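# Move the odd-colored relay into the black parts tray

## Task

Find the one relay among six whose button color differs from the rest, extract it, and set it inside the black parts tray. It counts only if the relay stays there after the robot lets go, none of the other relays is left partly lifted or tilted, and nothing the robot touches at the end settles downward by more than about a fingernail's thickness once released.

## Robot and tools

Robot: a single arm with seven joints and a two-finger parallel gripper. Joint ranges in rad, base to tip: waist -6.283 to 6.283, shoulder -2.250 to 2.250, upper arm roll -6.283 to 6.283, elbow -2.580 to 2.580, forearm roll -6.283 to 6.283, wrist pitch -2.100 to 2.100, wrist roll -6.283 to 6.283. Load limits in N m: waist, shoulder, upper arm roll and elbow 49.1; forearm roll, wrist pitch and wrist roll 30.9. A carried object's weight adds to the load. If contact torque reaches a limit, a TORQUE FAULT freezes the arm for 10 s and drops the remaining steps of that call.

Frames: the scene frame has its origin on the tabletop beneath the arm base, +z up, +y to the left when facing along +x. The base itself may be slightly tilted. Results print end_effector_position (m) and end_effector_quat_wxyz in this frame; the printed position can be a bit off, more so at long reach. The gripper frame: fingers extend along +z, close and open along x. The reported position is the point midway between the pads; fingertips stick out 17.5 mm past it. Pure rotations pivot about that point, which is 25 mm off the last joint axis toward gripper -y.

A row is 9 numbers, each in [-1, 1]: dx, dy, dz, rx, ry, rz, position, force_limit, speed. The first six are an offset, not a pose: displacement and rotation vector (rx, ry, rz together) in the gripper's own axes, measured from the gripper's measured pose at the start of the action (for a call's first action, the pose last reported in this scene). Scale: 1.0 = 0.6 m or 180 degrees. position is absolute finger opening: +1 = 50 mm apart, about -0.65 = pads touching, -1 = close until blocked (use this to grip). force_limit per pad: -1 about 20 N, 0 about 102 N, +1 about 185 N (actual may run ~17% higher). speed of finger gap change: -1 = 20 mm/s, 0 = 85, +1 = 150.

Tools:
execute_actions(actions): a list of actions run in order. Each action is a table of up to 15 rows, one row per 1/30 s step; a short table repeats its last row to fill 15 steps (0.5 s). Every row is an offset from the action's start pose, not from the prior row. An empty list just returns state and images.
move(target, speed, blocking): one 9-number row, offsets from the pose in the latest result that shows one; drives the gripper straight toward it. speed is m/s, 0.002 to 0.5, default 0.25; rotation capped at twice that in rad/s. Path lasts 0.5 to 10 s; longer ones stop short. Finger values are applied at the start. It does not avoid obstacles; faster moves and targets set further beyond a contact hit and press harder. The gripper may lag, stray, or overshoot speed, especially near full extension. With blocking=false the result comes after 0.5 s while motion continues; other moves and execute_actions are rejected until a result shows the move ended (use wait or stop). The extra line reports the outcome (done, off_target, moving, held, fault), limits that acted (paced = pose clipped; held = a check blocked steps, after which motion may speed up sharply), and distance to target.
wait(seconds): 0 to 10 s, arm keeps its last command; ends early if a running move finishes.
stop(): brakes the current move; needs stopping distance. Fingers keep moving.
zoom_image(camera, region): region [x0, y0, x1, y1] in pixels, max 504x504, of cam_head_left, cam_head_right or cam_wrist (each 672x504).
finished_scene(scene): ends scene 1 or 2 irreversibly and reports success; the next scene's task arrives in its result.

Motion details: each step the commanded pose is clipped to within 70 mm and 16 degrees of the measured pose; the arm then tracks it with damped inverse kinematics, favoring position over orientation. Large offsets need several actions; the arm coasts at most to the last clipped pose. Hand target in results shows what the controller currently aims for. A pose unreachable line means the clearance check (which includes the mount) altered or blocked the command. Joints decelerate together; reversals stop them together.

Gripping: send -1 and keep it; object_status 2 means held. 0 = moving, 1 = blocked while opening, 3 = reached position or pads met (usually nothing held). Any new position value resets status to 0 briefly. New force_limit or speed only apply with a position change of at least 0.01. To soften a grip, open first. Fingers re-close if grip is lost, except after gripping at force_limit -1. On fixed off-center objects grip fades over time. Opening in mm is about (250 - position_measured) x 0.202.

Other: occasional brief tugs on held or loose parts. Holding loads heats motors; MOTOR HOT warns from 60 °C, at 75 °C an OVER-TEMPERATURE FAULT makes the arm sag. The simulation runs during your thinking, with the last command held. Joint torque readings have per-joint offsets and noise.

Avoid: pushing anything off the table, disturbing the other five relays (lifting or tilting them), dropping the relay, slamming or pressing hard, and leaving anything resting on the gripper at the end. Release the relay in the tray and back away before finishing. Faster completion and smoother, lower-effort motion are better.

Each tool is called after "Request:" as name([rows], argument=value, ...), one row to a line, values as JSON.

## Session

Request:
execute_actions(actions=[])

Scene clock: 0.00 s.
end_effector_position=(+0.7120, +0.0787, +0.2475) position_measured=3 object_status=3 end_effector_quat_wxyz=(+0.494, -0.327, +0.762, +0.261)
Joint positions: [ 0.491  1.505 -0.447  1.18   1.657 -1.374  2.106]
Joint velocities: [-0.    -0.     0.     0.     0.    -0.001 -0.003]
Joint torques (N m, as the joint torque sensors report them, + toward a larger angle): no reading
Motor temperatures (°C, as the motors report them): [31 30 25 32 34 34 34]
Hand target: +0.712, +0.079, +0.248; +0.494, -0.327, +0.762, +0.261

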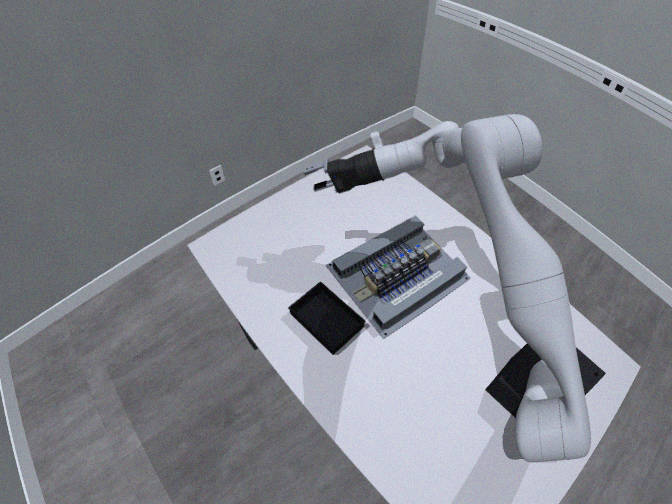

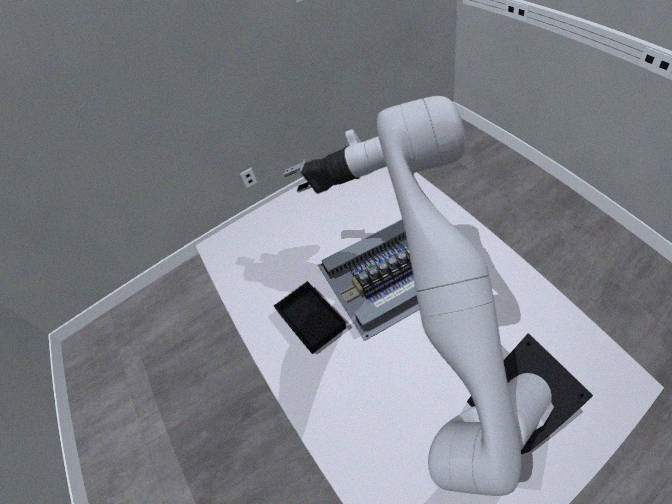

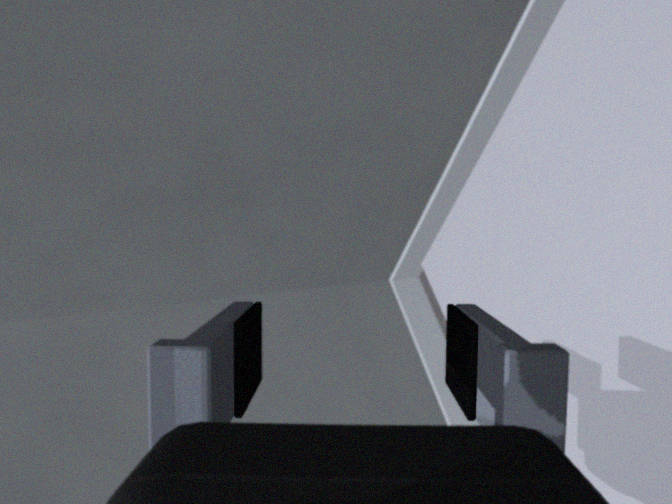

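Request:
zoom_image(camera="cam_head_left", region=[350, 225, 450, 315])

Request:
zoom_image(camera="cam_head_left", region=[280, 205, 480, 360])

Request:
zoom_image(camera="cam_head_right", region=[330, 230, 430, 320])

Region (350, 225, 450, 315) of cam_head_left's 672x504 image, scaled by 5.040, with more detail than that image has; it fills the top 454 rows of this view, and the rest is white.

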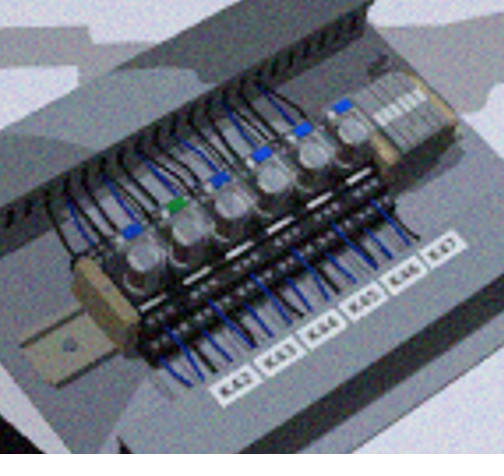

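Region (280, 205, 480, 360) of cam_head_left's 672x504 image, scaled by 2.520, with more detail than that image has; it fills the top 391 rows of this view, and the rest is white.

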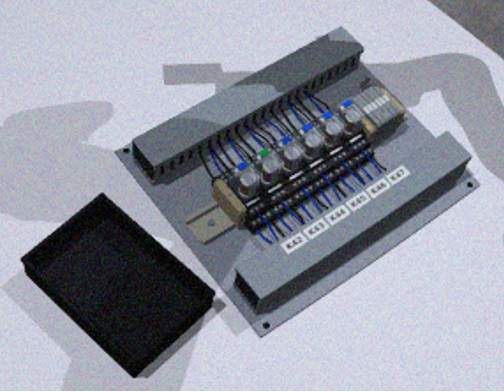

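Region (330, 230, 430, 320) of cam_head_right's 672x504 image, scaled by 5.040, with more detail than that image has; it fills the top 454 rows of this view, and the rest is white.

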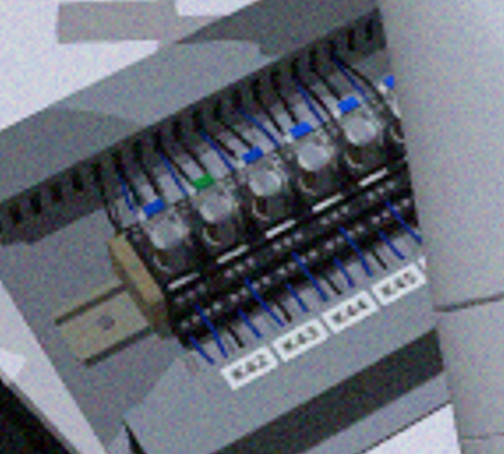

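Request:
move(target=[0.3438, 0.2262, -0.1913, 0.1971, 0.3356, 0.2515, 1, -0.2, 0], speed=0.4)

Scene clock: 7.50 s.
end_effector_position=(+0.4803, +0.0346, +0.1095) position_measured=3 object_status=3 end_effector_quat_wxyz=(-0.001, +0.045, +0.999, +0.000)
Joint positions: [ 0.059  0.998  0.078  1.61   2.193 -1.085  0.892]
Joint velocities: [-0.004  0.001 -0.001 -0.001  0.001  0.    -0.   ]
Joint torques (N m, as the joint torque sensors report them, + toward a larger angle): [ 14.61 -15.39   7.18  -4.8    0.22  -0.37   0.03]
Motor temperatures (°C, as the motors report them): [31 30 25 32 34 34 34]
Hand target: +0.480, +0.035, +0.109; -0.001, +0.045, +0.999, +0.000
Off the commanded pose: 0.001 m, 0 deg.
move: done

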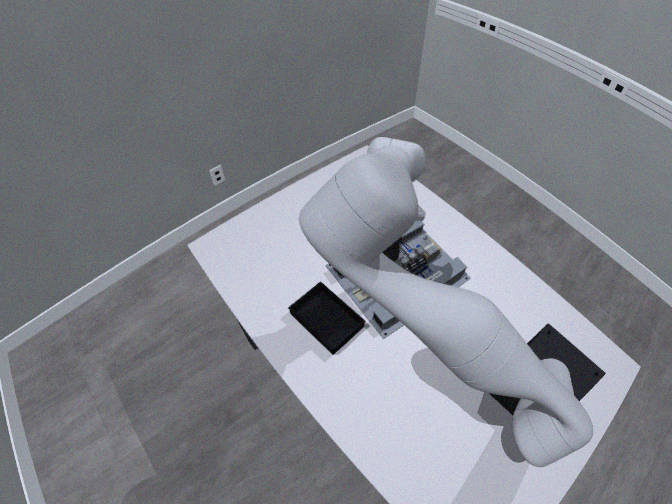

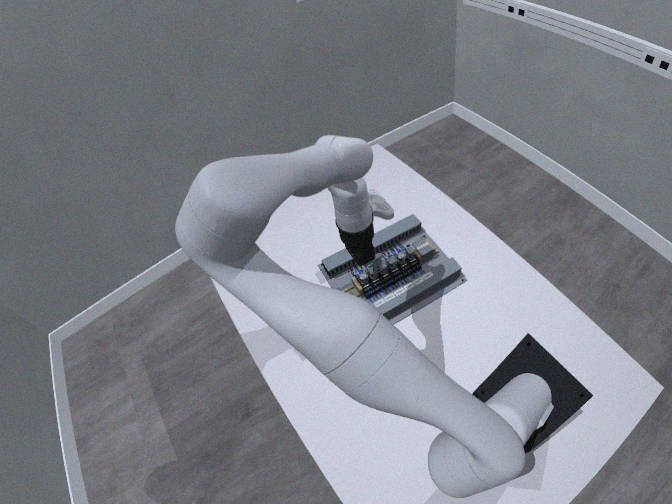

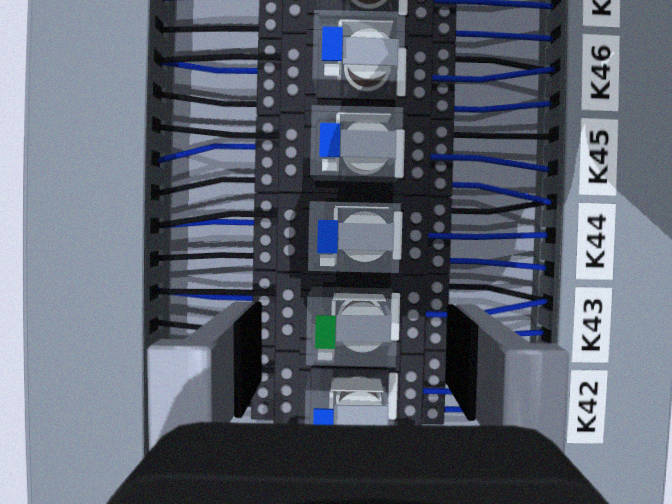

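Nearly aligned already. Let me measure precisely.

Request:
zoom_image(camera="cam_wrist", region=[230, 270, 480, 430])

Request:
zoom_image(camera="cam_wrist", region=[290, 270, 430, 390])

Request:
zoom_image(camera="cam_wrist", region=[290, 180, 430, 300])

Request:
zoom_image(camera="cam_wrist", region=[240, 0, 480, 430])

Region (230, 270, 480, 430) of cam_wrist's 672x504 image, scaled by 2.016; it fills the top 323 rows of this view, and the rest is white.

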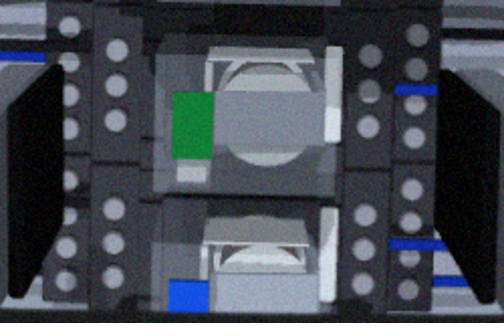

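Region (290, 270, 430, 390) of cam_wrist's 672x504 image, scaled by 3.600; it fills the top 432 rows of this view, and the rest is white.

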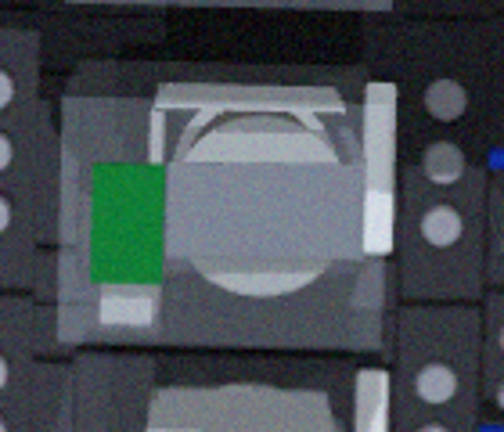

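Region (290, 180, 430, 300) of cam_wrist's 672x504 image, scaled by 3.600; it fills the top 432 rows of this view, and the rest is white.

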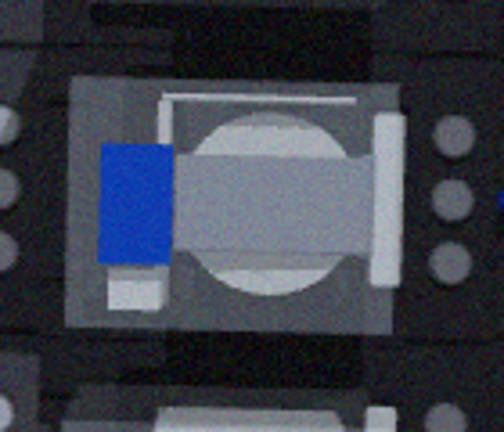

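Region (240, 0, 480, 430) of cam_wrist's 672x504 image, scaled by 1.172; it fills the left 281 columns of this view, and the rest is white.

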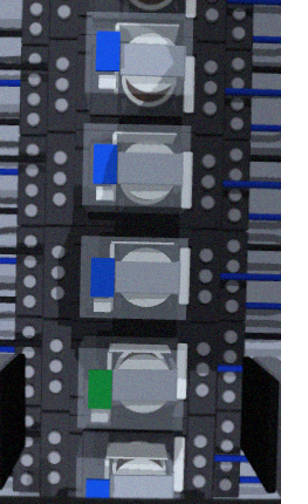

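Request:
zoom_image(camera="cam_wrist", region=[130, 280, 300, 450])

Request:
zoom_image(camera="cam_wrist", region=[420, 280, 590, 450])

Region (130, 280, 300, 450) of cam_wrist's 672x504 image, scaled by 2.965.

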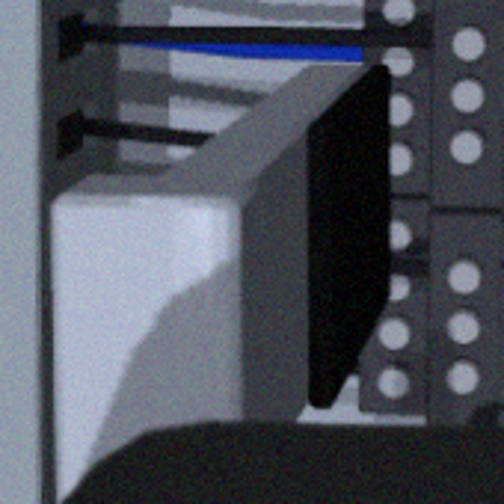

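Region (420, 280, 590, 450) of cam_wrist's 672x504 image, scaled by 2.965.

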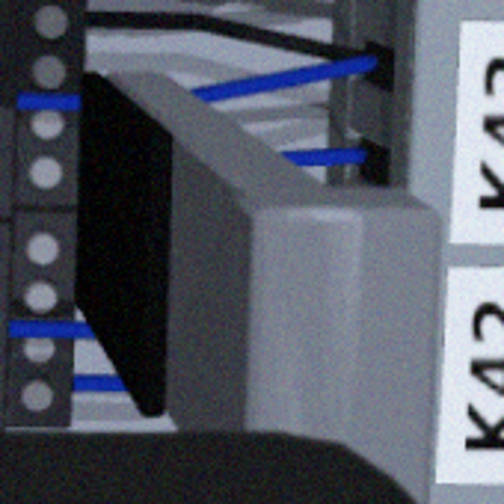

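Request:
move(target=[-0.0009, 0.002, 0.0782, 0, 0, 0.0038, 0.6, -0.2, 0], speed=0.12)

Scene clock: 21.87 s.
end_effector_position=(+0.4809, +0.0356, +0.0628) position_measured=63 object_status=3 end_effector_quat_wxyz=(-0.001, +0.051, +0.999, +0.000)
Joint positions: [ 0.017  1.053  0.042  1.632  2.132 -0.997  0.916]
Joint velocities: [-0.001  0.002 -0.001  0.001 -0.002  0.001 -0.001]
Joint torques (N m, as the joint torque sensors report them, + toward a larger angle): [ 14.98 -15.67   7.52  -4.26   0.17  -0.05   0.09]
Motor temperatures (°C, as the motors report them): [31 31 25 32 34 34 34]
Hand target: +0.481, +0.036, +0.063; -0.001, +0.051, +0.999, +0.000
Off the commanded pose: 0.000 m, 0 deg.
move: done

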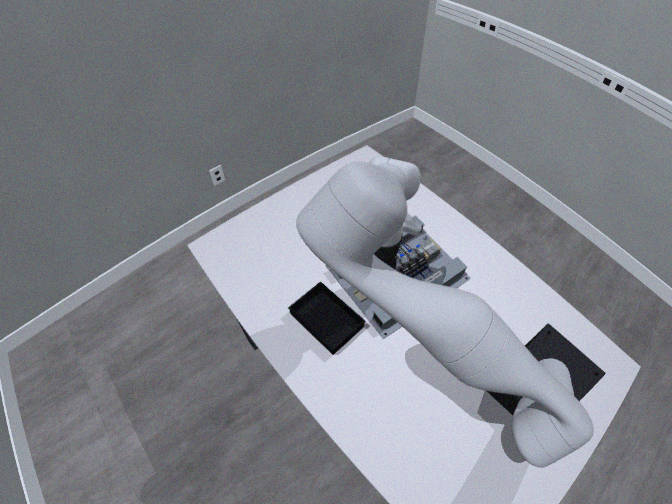

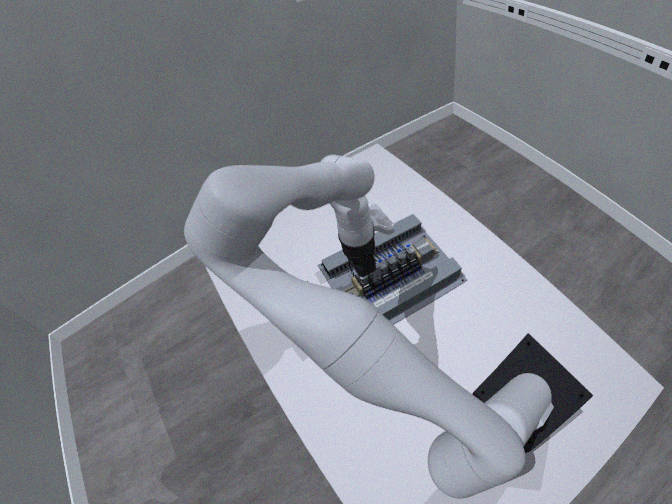

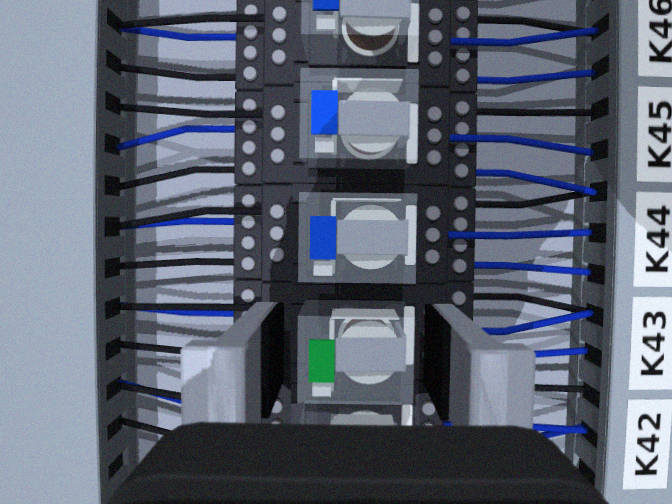

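Request:
zoom_image(camera="cam_wrist", region=[250, 280, 460, 430])

Request:
zoom_image(camera="cam_wrist", region=[270, 170, 450, 300])

Region (250, 280, 460, 430) of cam_wrist's 672x504 image, scaled by 2.400; it fills the top 360 rows of this view, and the rest is white.

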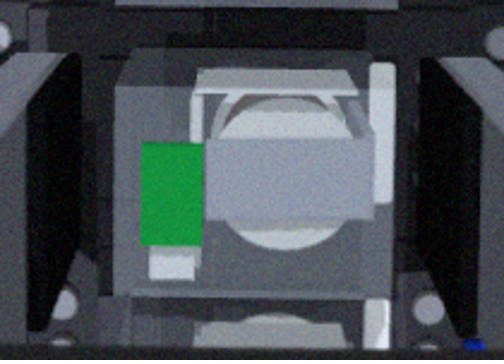

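Region (270, 170, 450, 300) of cam_wrist's 672x504 image, scaled by 2.800.

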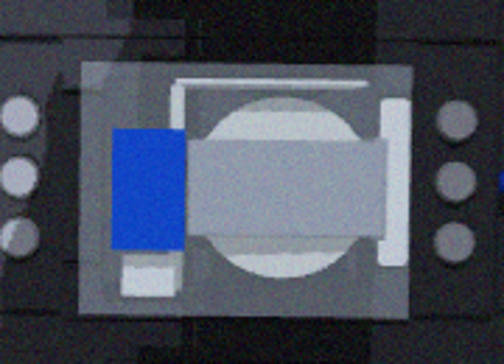

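Request:
execute_actions([
  [[0.0004,0,0,0,0,0,-1,-0.2,-0.6]],
  [[-0.00023,-0.00017,-0.00059,0.00007,-0.00122,0,-1,-0.2,-0.6],[-0.00063,-0.00047,-0.00161,0.0002,-0.00336,0,-1,-0.2,-0.6],[-0.00121,-0.0009,-0.00308,0.00037,-0.00641,0,-1,-0.2,-0.6],[-0.0019,-0.00141,-0.00484,0.00059,-0.01007,0,-1,-0.2,-0.6],[-0.00265,-0.00197,-0.00675,0.00082,-0.01403,0,-1,-0.2,-0.6],[-0.00339,-0.00253,-0.00866,0.00105,-0.018,0,-1,-0.2,-0.6],[-0.00414,-0.00308,-0.01056,0.00128,-0.02196,0,-1,-0.2,-0.6],[-0.00477,-0.00355,-0.01218,0.00148,-0.02532,0,-1,-0.2,-0.6],[-0.00529,-0.00394,-0.0135,0.00164,-0.02806,0,-1,-0.2,-0.6],[-0.00564,-0.00419,-0.01438,0.00174,-0.02989,0,-1,-0.2,-0.6],[-0.00575,-0.00428,-0.01467,0.00178,-0.0305,0,-1,-0.2,-0.6]],
])

Request:
wait(seconds=0.3)

Scene clock: 26.37 s.
end_effector_position=(+0.4785, +0.0357, +0.0639) position_measured=119 object_status=2 end_effector_quat_wxyz=(+0.038, +0.051, +0.998, -0.002)
Joint positions: [ 0.05   1.02   0.003  1.734  2.046 -0.896  1.021]
Joint velocities: [ 0.016 -0.014 -0.017  0.047 -0.048  0.042  0.06 ]
Joint torques (N m, as the joint torque sensors report them, + toward a larger angle): [ 19.52 -20.93  11.3   -7.51  -0.27   1.13   0.29]
Motor temperatures (°C, as the motors report them): [31 31 25 32 34 34 34]
Hand target: +0.484, +0.033, +0.072; +0.047, +0.051, +0.998, -0.005
Off the commanded pose: 0.010 m, 1 deg.

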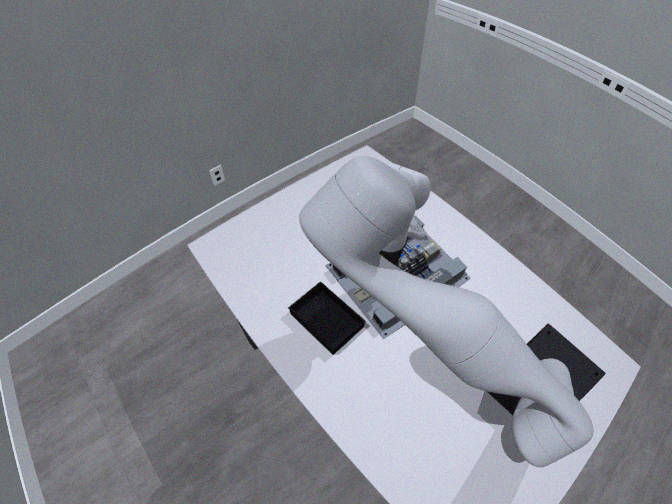

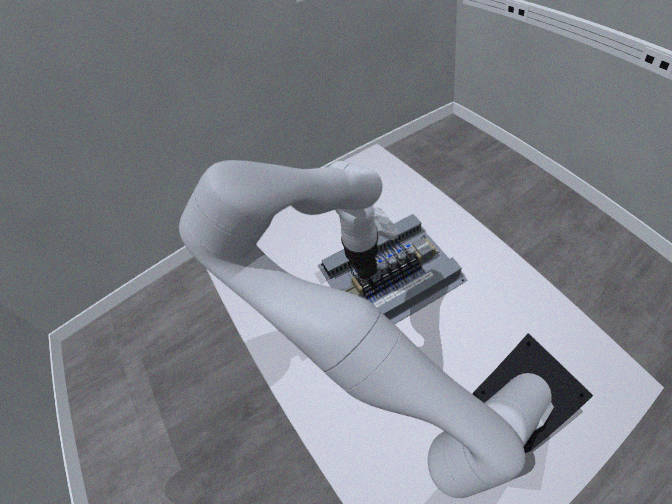

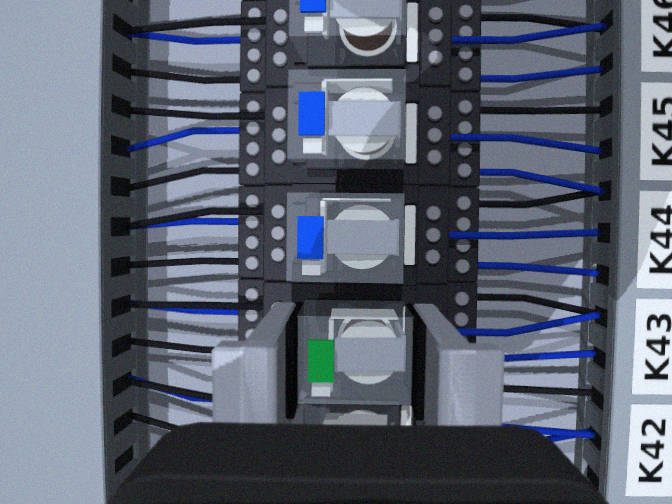

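Scene clock: 26.67 s.
end_effector_position=(+0.4785, +0.0357, +0.0639) position_measured=119 object_status=2 end_effector_quat_wxyz=(+0.039, +0.052, +0.998, -0.002)
Joint positions: [ 0.051  1.019  0.001  1.737  2.043 -0.894  1.024]
Joint velocities: [ 0.001 -0.001 -0.     0.    -0.001  0.001 -0.   ]
Joint torques (N m, as the joint torque sensors report them, + toward a larger angle): [ 19.6  -21.93  11.7   -7.13  -0.41   0.38   0.12]
Motor temperatures (°C, as the motors report them): [31 31 25 32 34 34 34]
Hand target: +0.484, +0.033, +0.072; +0.047, +0.051, +0.998, -0.005
Off the commanded pose: 0.010 m, 1 deg.
wait: 0.30 s; at rest by 0.17 s

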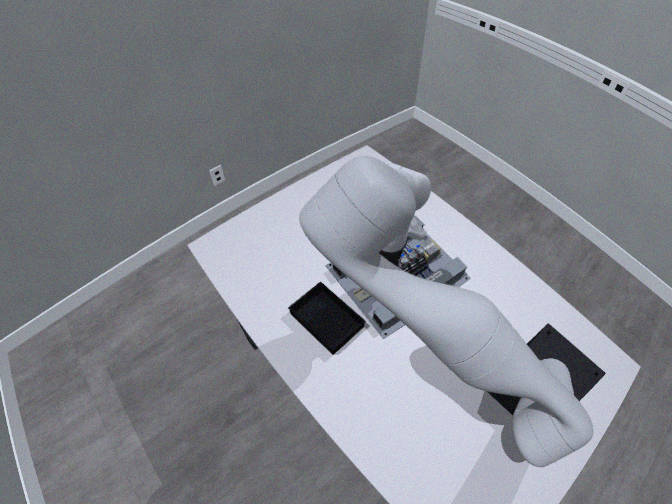

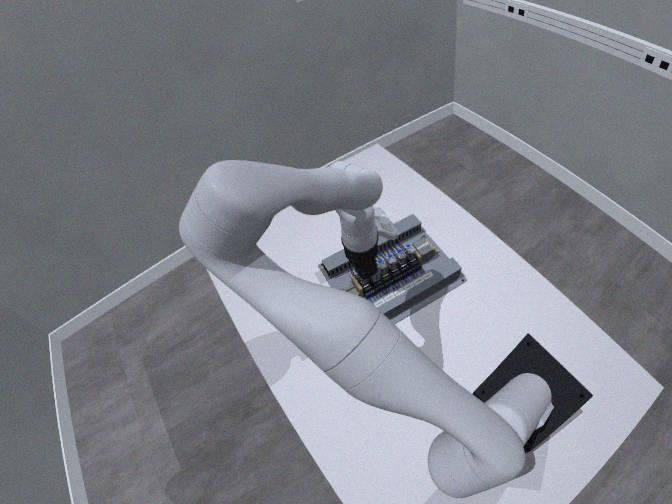

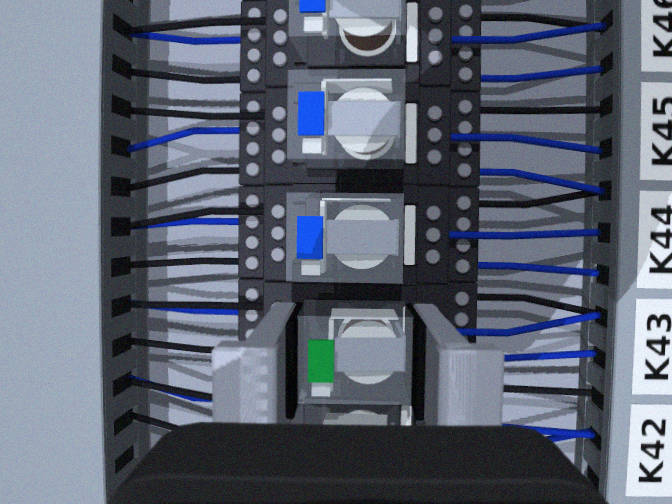

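Request:
execute_actions([
  [[-0.01078,-0.0041,-0.01213,0.0018,-0.00286,0,-1,-0.2,-0.6],[-0.01142,-0.00413,-0.01232,0.0018,0.00104,0,-1,-0.2,-0.6],[-0.01232,-0.00417,-0.01258,0.0018,0.00661,0,-1,-0.2,-0.6],[-0.01341,-0.00422,-0.01289,0.0018,0.01329,0,-1,-0.2,-0.6],[-0.01459,-0.00427,-0.01324,0.0018,0.02053,0,-1,-0.2,-0.6],[-0.01577,-0.00433,-0.01358,0.0019,0.02777,0,-1,-0.2,-0.6],[-0.01694,-0.00438,-0.01392,0.0019,0.03501,0,-1,-0.2,-0.6],[-0.01794,-0.00443,-0.0142,0.0019,0.04114,0,-1,-0.2,-0.6],[-0.01876,-0.00447,-0.01444,0.0019,0.04615,0,-1,-0.2,-0.6],[-0.0193,-0.00449,-0.0146,0.0019,0.0495,0,-1,-0.2,-0.6],[-0.01948,-0.0045,-0.01465,0.0019,0.05061,0,-1,-0.2,-0.6]],
  [[-0.00815,-0.0045,-0.0145,0.0019,0.0003,0,-1,-0.2,-0.6],[-0.00776,-0.0045,-0.01457,0.0019,-0.00212,0,-1,-0.2,-0.6],[-0.00709,-0.0045,-0.01469,0.0019,-0.00635,0,-1,-0.2,-0.6],[-0.00612,-0.0045,-0.01487,0.0019,-0.0124,0,-1,-0.2,-0.6],[-0.00496,-0.0045,-0.01508,0.0019,-0.01965,0,-1,-0.2,-0.6],[-0.0037,-0.0045,-0.01531,0.0019,-0.02751,0,-1,-0.2,-0.6],[-0.00244,-0.0045,-0.01554,0.0019,-0.03537,0,-1,-0.2,-0.6],[-0.00119,-0.0045,-0.01577,0.0019,-0.04323,0,-1,-0.2,-0.6],[-0.00012,-0.0045,-0.01597,0.0019,-0.04988,0,-1,-0.2,-0.6],[0.00075,-0.0045,-0.01613,0.0019,-0.05532,0,-1,-0.2,-0.6],[0.00133,-0.0045,-0.01623,0.0019,-0.05895,0,-1,-0.2,-0.6],[0.00152,-0.0045,-0.01627,0.0019,-0.06016,0,-1,-0.2,-0.6]],
])

Request:
wait(seconds=0.4)

Scene clock: 30.50 s.
end_effector_position=(+0.4765, +0.0353, +0.0678) position_measured=119 object_status=2 end_effector_quat_wxyz=(+0.028, +0.054, +0.998, -0.004)
Joint positions: [ 0.043  1.017  0.016  1.717  2.077 -0.921  0.986]
Joint velocities: [ 0.144 -0.115 -0.198  0.44  -0.412  0.448  0.514]
Joint torques (N m, as the joint torque sensors report them, + toward a larger angle): [ 21.82 -21.82  13.23  -7.19   0.31   1.01  -0.16]
Motor temperatures (°C, as the motors report them): [31 31 25 32 34 34 34]
Hand target: +0.482, +0.032, +0.076; +0.050, +0.053, +0.997, -0.008
Off the commanded pose: 0.011 m, 3 deg.

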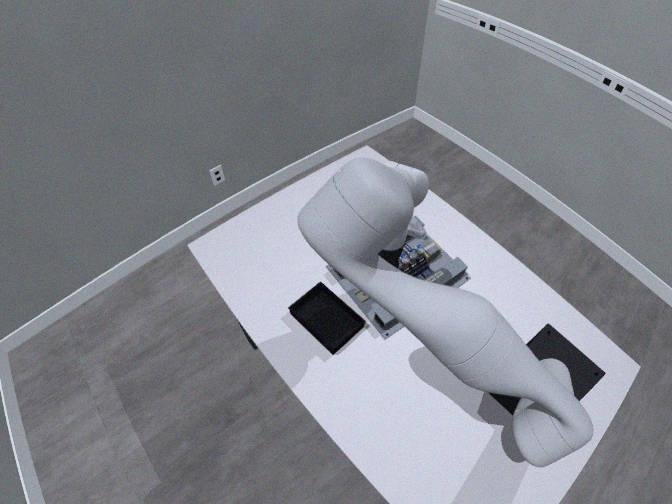

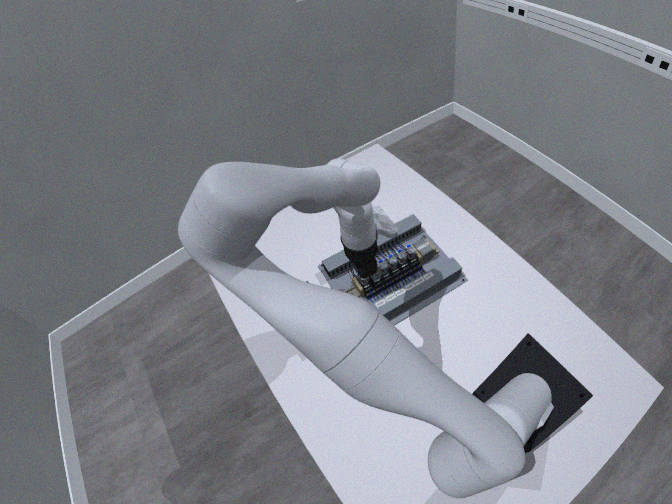

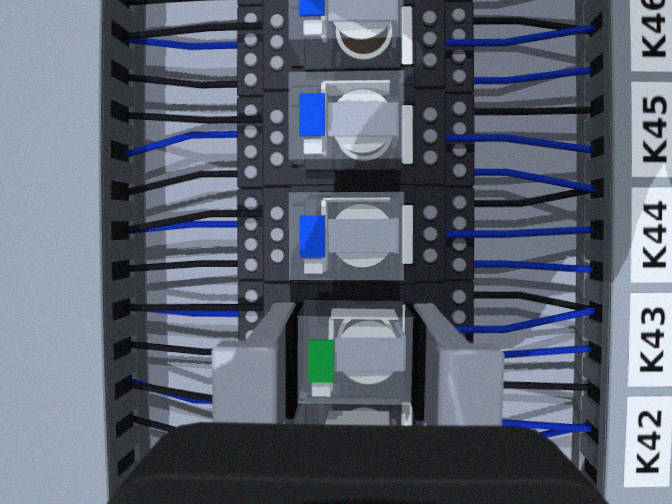

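Scene clock: 30.90 s.
end_effector_position=(+0.4758, +0.0355, +0.0674) position_measured=119 object_status=2 end_effector_quat_wxyz=(+0.041, +0.052, +0.998, -0.004)
Joint positions: [ 0.056  1.009  0.001  1.75   2.045 -0.887  1.026]
Joint velocities: [ 0.002 -0.001  0.     0.001 -0.001  0.002  0.001]
Joint torques (N m, as the joint torque sensors report them, + toward a larger angle): [ 20.49 -22.59  12.36  -7.45  -0.03   0.77   0.23]
Motor temperatures (°C, as the motors report them): [31 31 25 32 34 34 34]
Hand target: +0.482, +0.032, +0.076; +0.050, +0.053, +0.997, -0.008
Off the commanded pose: 0.011 m, 2 deg.
wait: 0.40 s; at rest by 0.23 s

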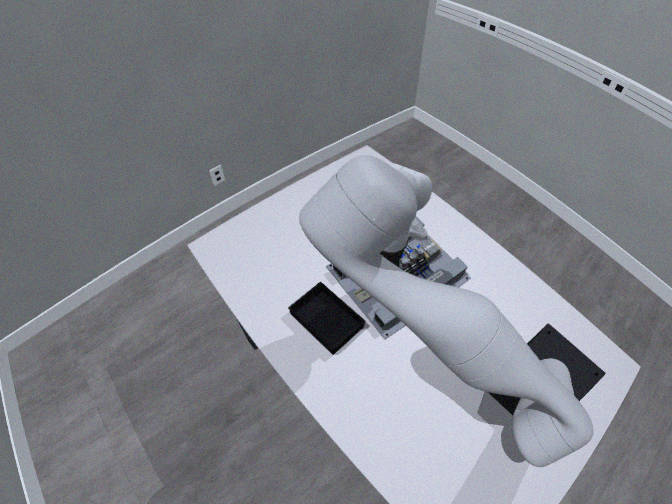

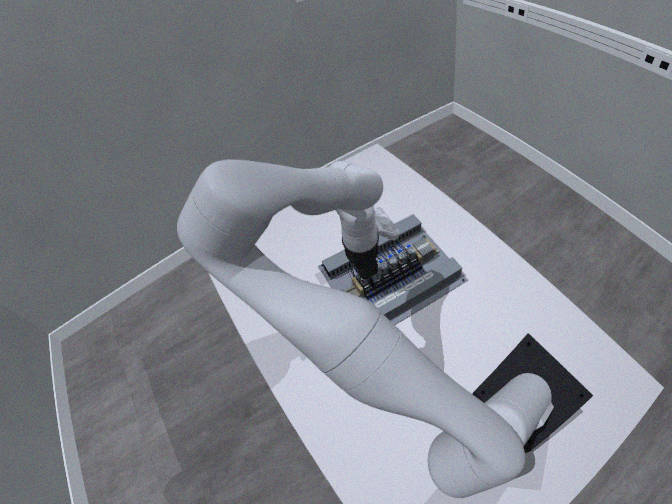

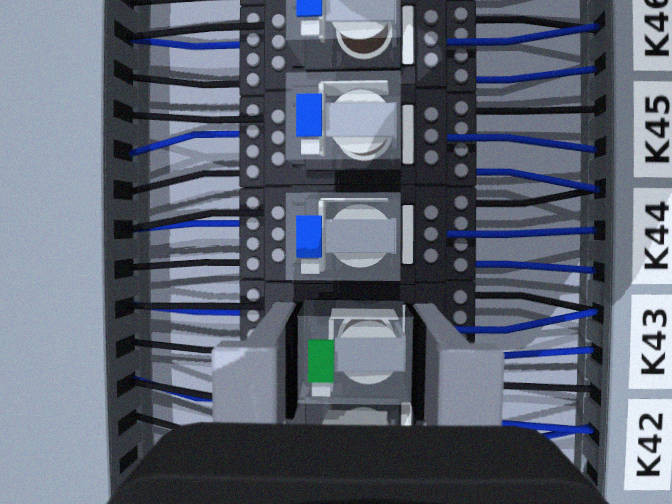

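Request:
zoom_image(camera="cam_wrist", region=[230, 60, 490, 300])

Request:
zoom_image(camera="cam_head_right", region=[310, 230, 430, 330])

Region (230, 60, 490, 300) of cam_wrist's 672x504 image, scaled by 1.938; it fills the top 465 rows of this view, and the rest is white.

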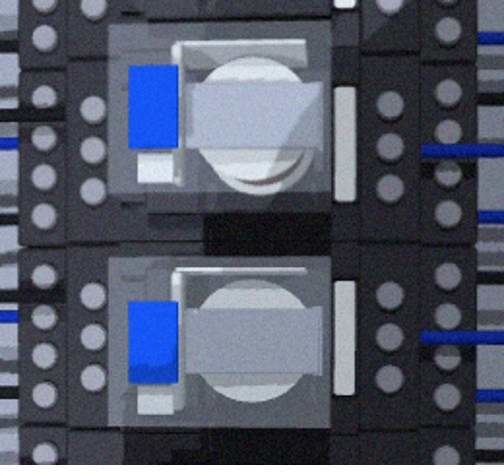

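Region (310, 230, 430, 330) of cam_head_right's 672x504 image, scaled by 4.200, with more detail than that image has.

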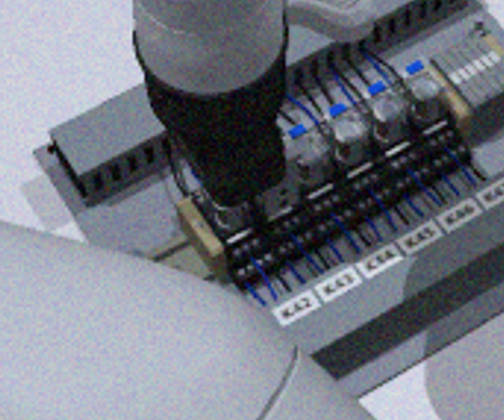

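Request:
execute_actions([
  [[-0.01232,-0.00473,-0.0134,0.00215,-0.00376,-0.0001,-1,-0.2,-0.6],[-0.01284,-0.0047,-0.0134,0.00207,-0.0003,-0.00028,-1,-0.2,-0.6],[-0.01357,-0.00466,-0.0134,0.00195,0.00463,-0.00053,-1,-0.2,-0.6],[-0.01445,-0.00461,-0.0134,0.0018,0.01055,-0.00083,-1,-0.2,-0.6],[-0.0154,-0.00456,-0.0134,0.00165,0.01697,-0.00115,-1,-0.2,-0.6],[-0.01635,-0.0045,-0.0134,0.00149,0.02338,-0.00148,-1,-0.2,-0.6],[-0.0173,-0.00445,-0.0134,0.00134,0.02979,-0.0018,-1,-0.2,-0.6],[-0.01811,-0.0044,-0.0134,0.0012,0.03522,-0.00208,-1,-0.2,-0.6],[-0.01876,-0.00436,-0.0134,0.0011,0.03966,-0.0023,-1,-0.2,-0.6],[-0.0192,-0.00434,-0.0134,0.00102,0.04262,-0.00245,-1,-0.2,-0.6],[-0.01935,-0.00433,-0.0134,0.001,0.04361,-0.0025,-1,-0.2,-0.6]],
])

Request:
wait(seconds=0.3)

Scene clock: 34.03 s.
end_effector_position=(+0.4848, +0.0310, +0.0762) position_measured=119 object_status=2 end_effector_quat_wxyz=(-0.024, +0.049, +0.998, -0.004)
Joint positions: [ 0.013  1.064  0.071  1.553  2.202 -1.079  0.848]
Joint velocities: [-0.021  0.075  0.05  -0.271  0.139 -0.261 -0.193]
Joint torques (N m, as the joint torque sensors report them, + toward a larger angle): [ 14.33 -16.14   7.72  -4.22   0.27  -0.31   0.28]
Motor temperatures (°C, as the motors report them): [31 31 26 32 34 34 34]
Hand target: +0.486, +0.032, +0.076; -0.028, +0.049, +0.998, -0.002
Off the commanded pose: 0.002 m, 1 deg.

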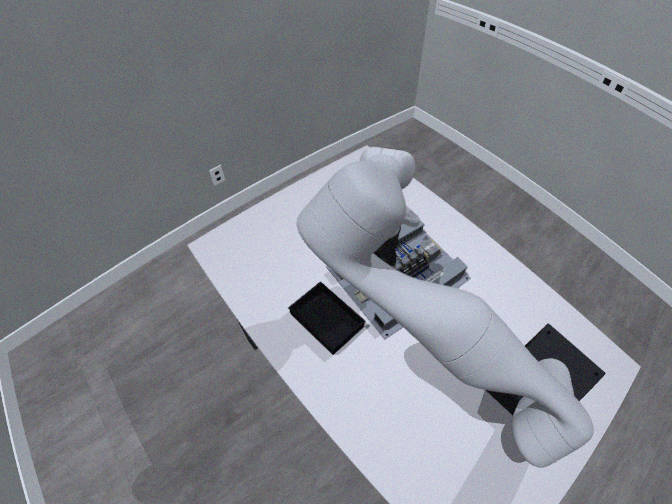

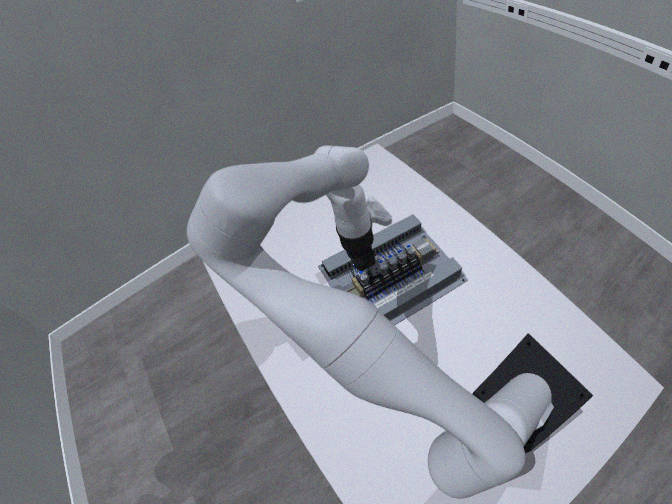

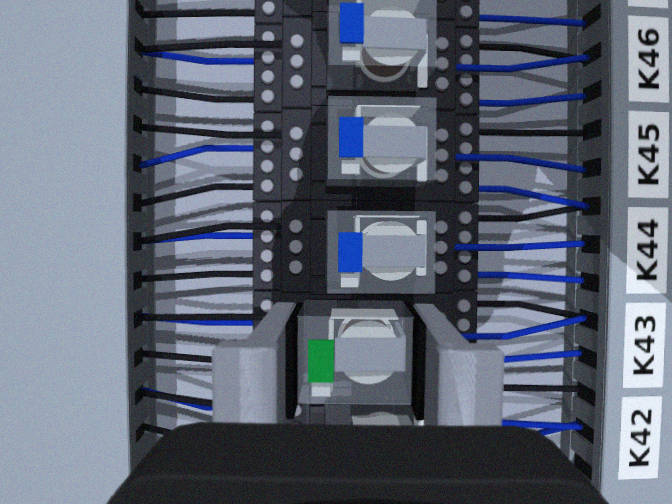

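Scene clock: 34.33 s.
end_effector_position=(+0.4864, +0.0319, +0.0766) position_measured=119 object_status=2 end_effector_quat_wxyz=(-0.027, +0.049, +0.998, -0.002)
Joint positions: [ 0.011  1.069  0.073  1.537  2.209 -1.093  0.838]
Joint velocities: [-0.001  0.004  0.    -0.001 -0.    -0.001  0.001]
Joint torques (N m, as the joint torque sensors report them, + toward a larger angle): [ 15.2  -16.27   7.84  -4.13   0.46  -0.09   0.17]
Motor temperatures (°C, as the motors report them): [31 31 26 32 34 34 34]
Hand target: +0.486, +0.032, +0.076; -0.028, +0.049, +0.998, -0.002
Off the commanded pose: 0.000 m, 0 deg.
wait: 0.30 s; at rest by 0.20 s

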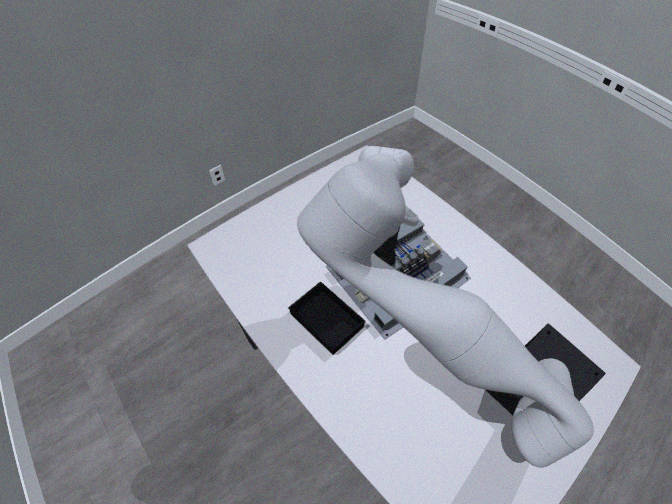

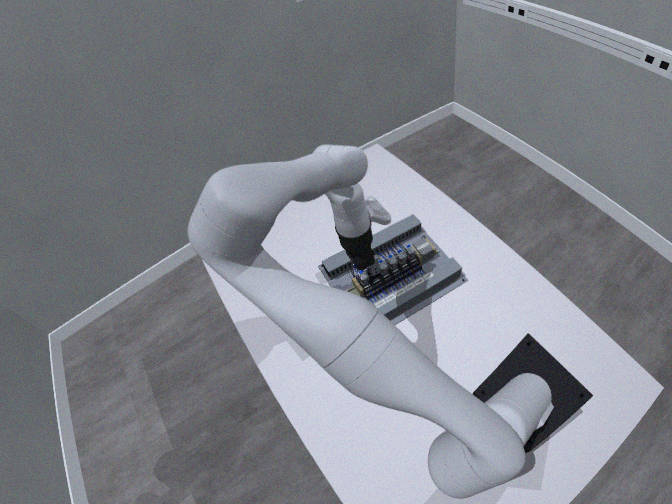

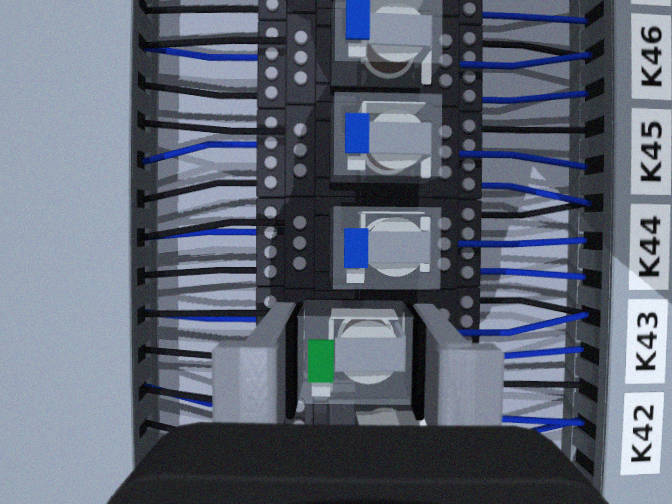

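Request:
zoom_image(camera="cam_head_left", region=[275, 265, 395, 365])

Region (275, 265, 395, 365) of cam_head_left's 672x504 image, scaled by 4.200, with more detail than that image has.

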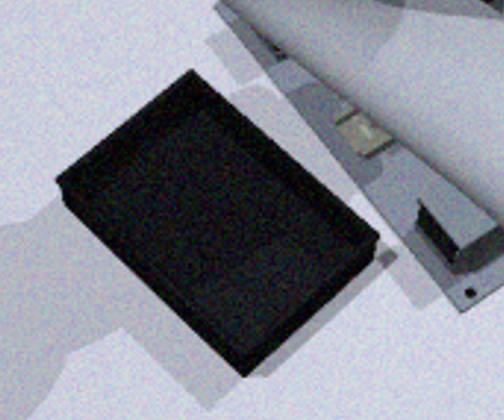

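Request:
execute_actions(actions=[])

Scene clock: 35.87 s.
end_effector_position=(+0.4863, +0.0318, +0.0765) position_measured=119 object_status=2 end_effector_quat_wxyz=(-0.028, +0.049, +0.998, -0.002)
Joint positions: [ 0.011  1.069  0.073  1.537  2.209 -1.093  0.838]
Joint velocities: [-0.     0.001  0.    -0.    -0.    -0.    -0.001]
Joint torques (N m, as the joint torque sensors report them, + toward a larger angle): [ 15.2  -16.6    7.9   -4.28   0.35  -0.12  -0.09]
Motor temperatures (°C, as the motors report them): [31 31 26 32 34 34 34]
Hand target: +0.486, +0.032, +0.076; -0.028, +0.049, +0.998, -0.002
Off the commanded pose: 0.000 m, 0 deg.

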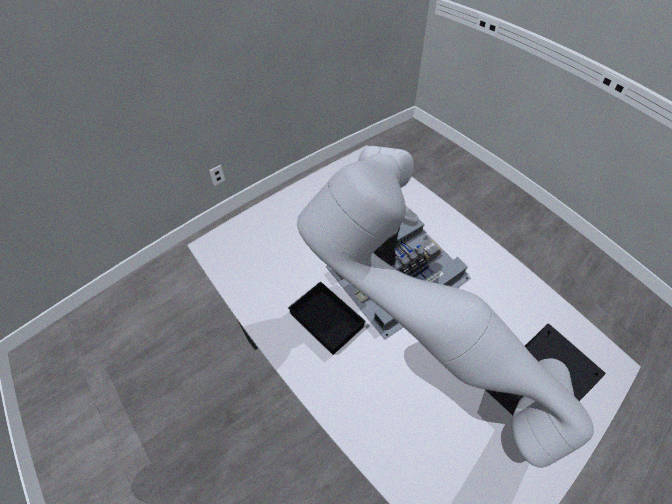

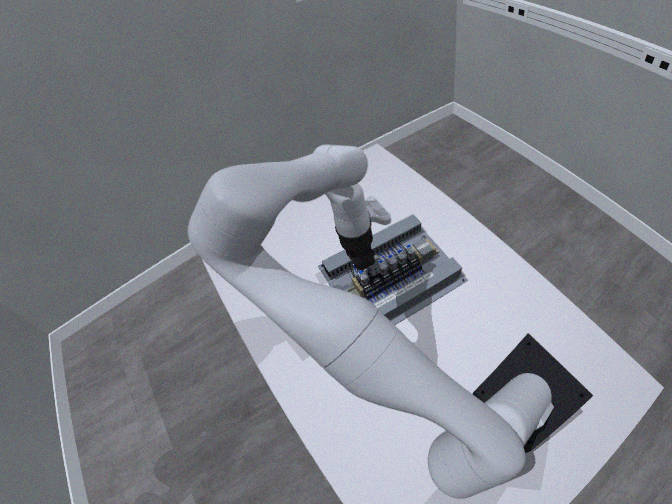

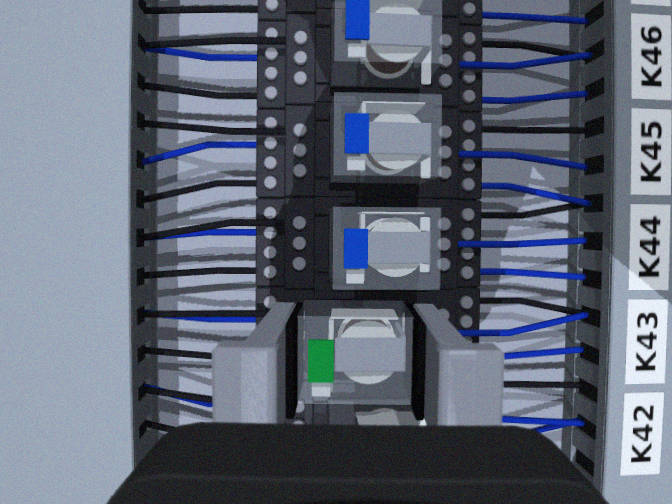

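Request:
move(target=[0.0046, 0.0045, -0.083, -0.002, -0.0177, 0, -1, -0.2, -0.6], speed=0.15)

Scene clock: 38.17 s.
end_effector_position=(+0.4865, +0.0350, +0.1260) position_measured=119 object_status=2 end_effector_quat_wxyz=(+0.000, +0.049, +0.999, -0.000)
Joint positions: [ 0.069  0.986  0.091  1.577  2.215 -1.124  0.858]
Joint velocities: [ 0.002 -0.004  0.001  0.001 -0.    -0.001  0.001]
Joint torques (N m, as the joint torque sensors report them, + toward a larger angle): [ 14.66 -15.29   7.67  -4.71   0.3   -0.03   0.12]
Motor temperatures (°C, as the motors report them): [31 31 26 32 34 34 34]
Hand target: +0.487, +0.035, +0.126; +0.000, +0.049, +0.999, -0.000
Off the commanded pose: 0.000 m, 0 deg.
move: done

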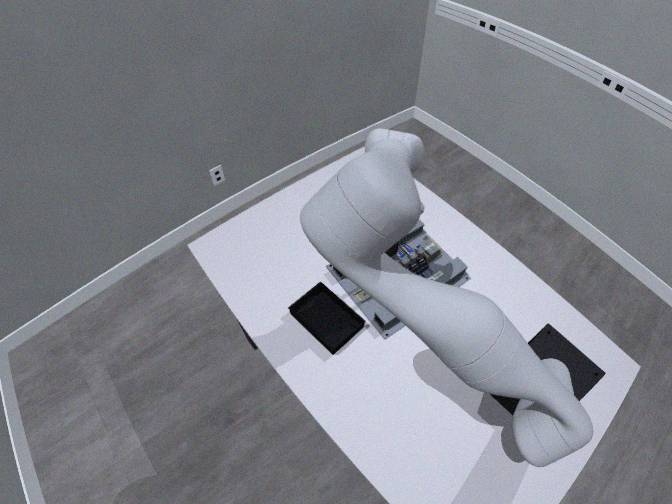

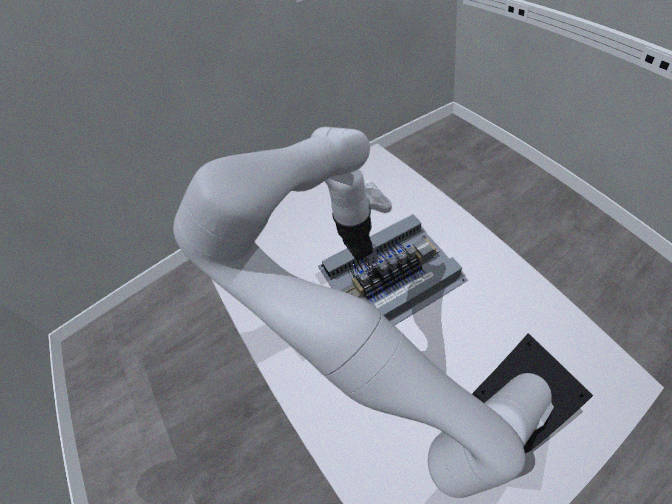

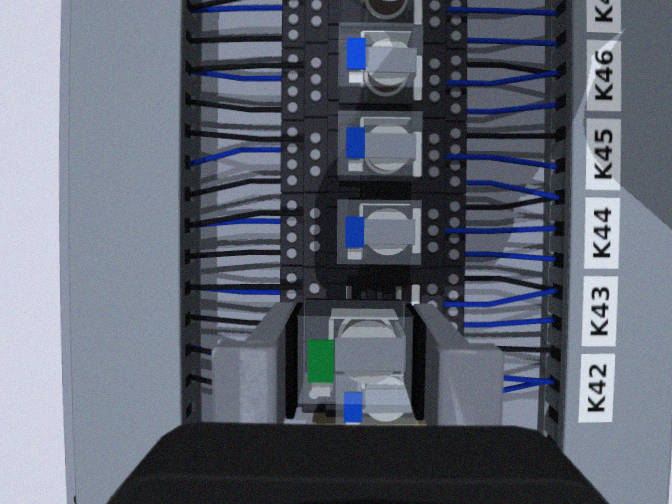

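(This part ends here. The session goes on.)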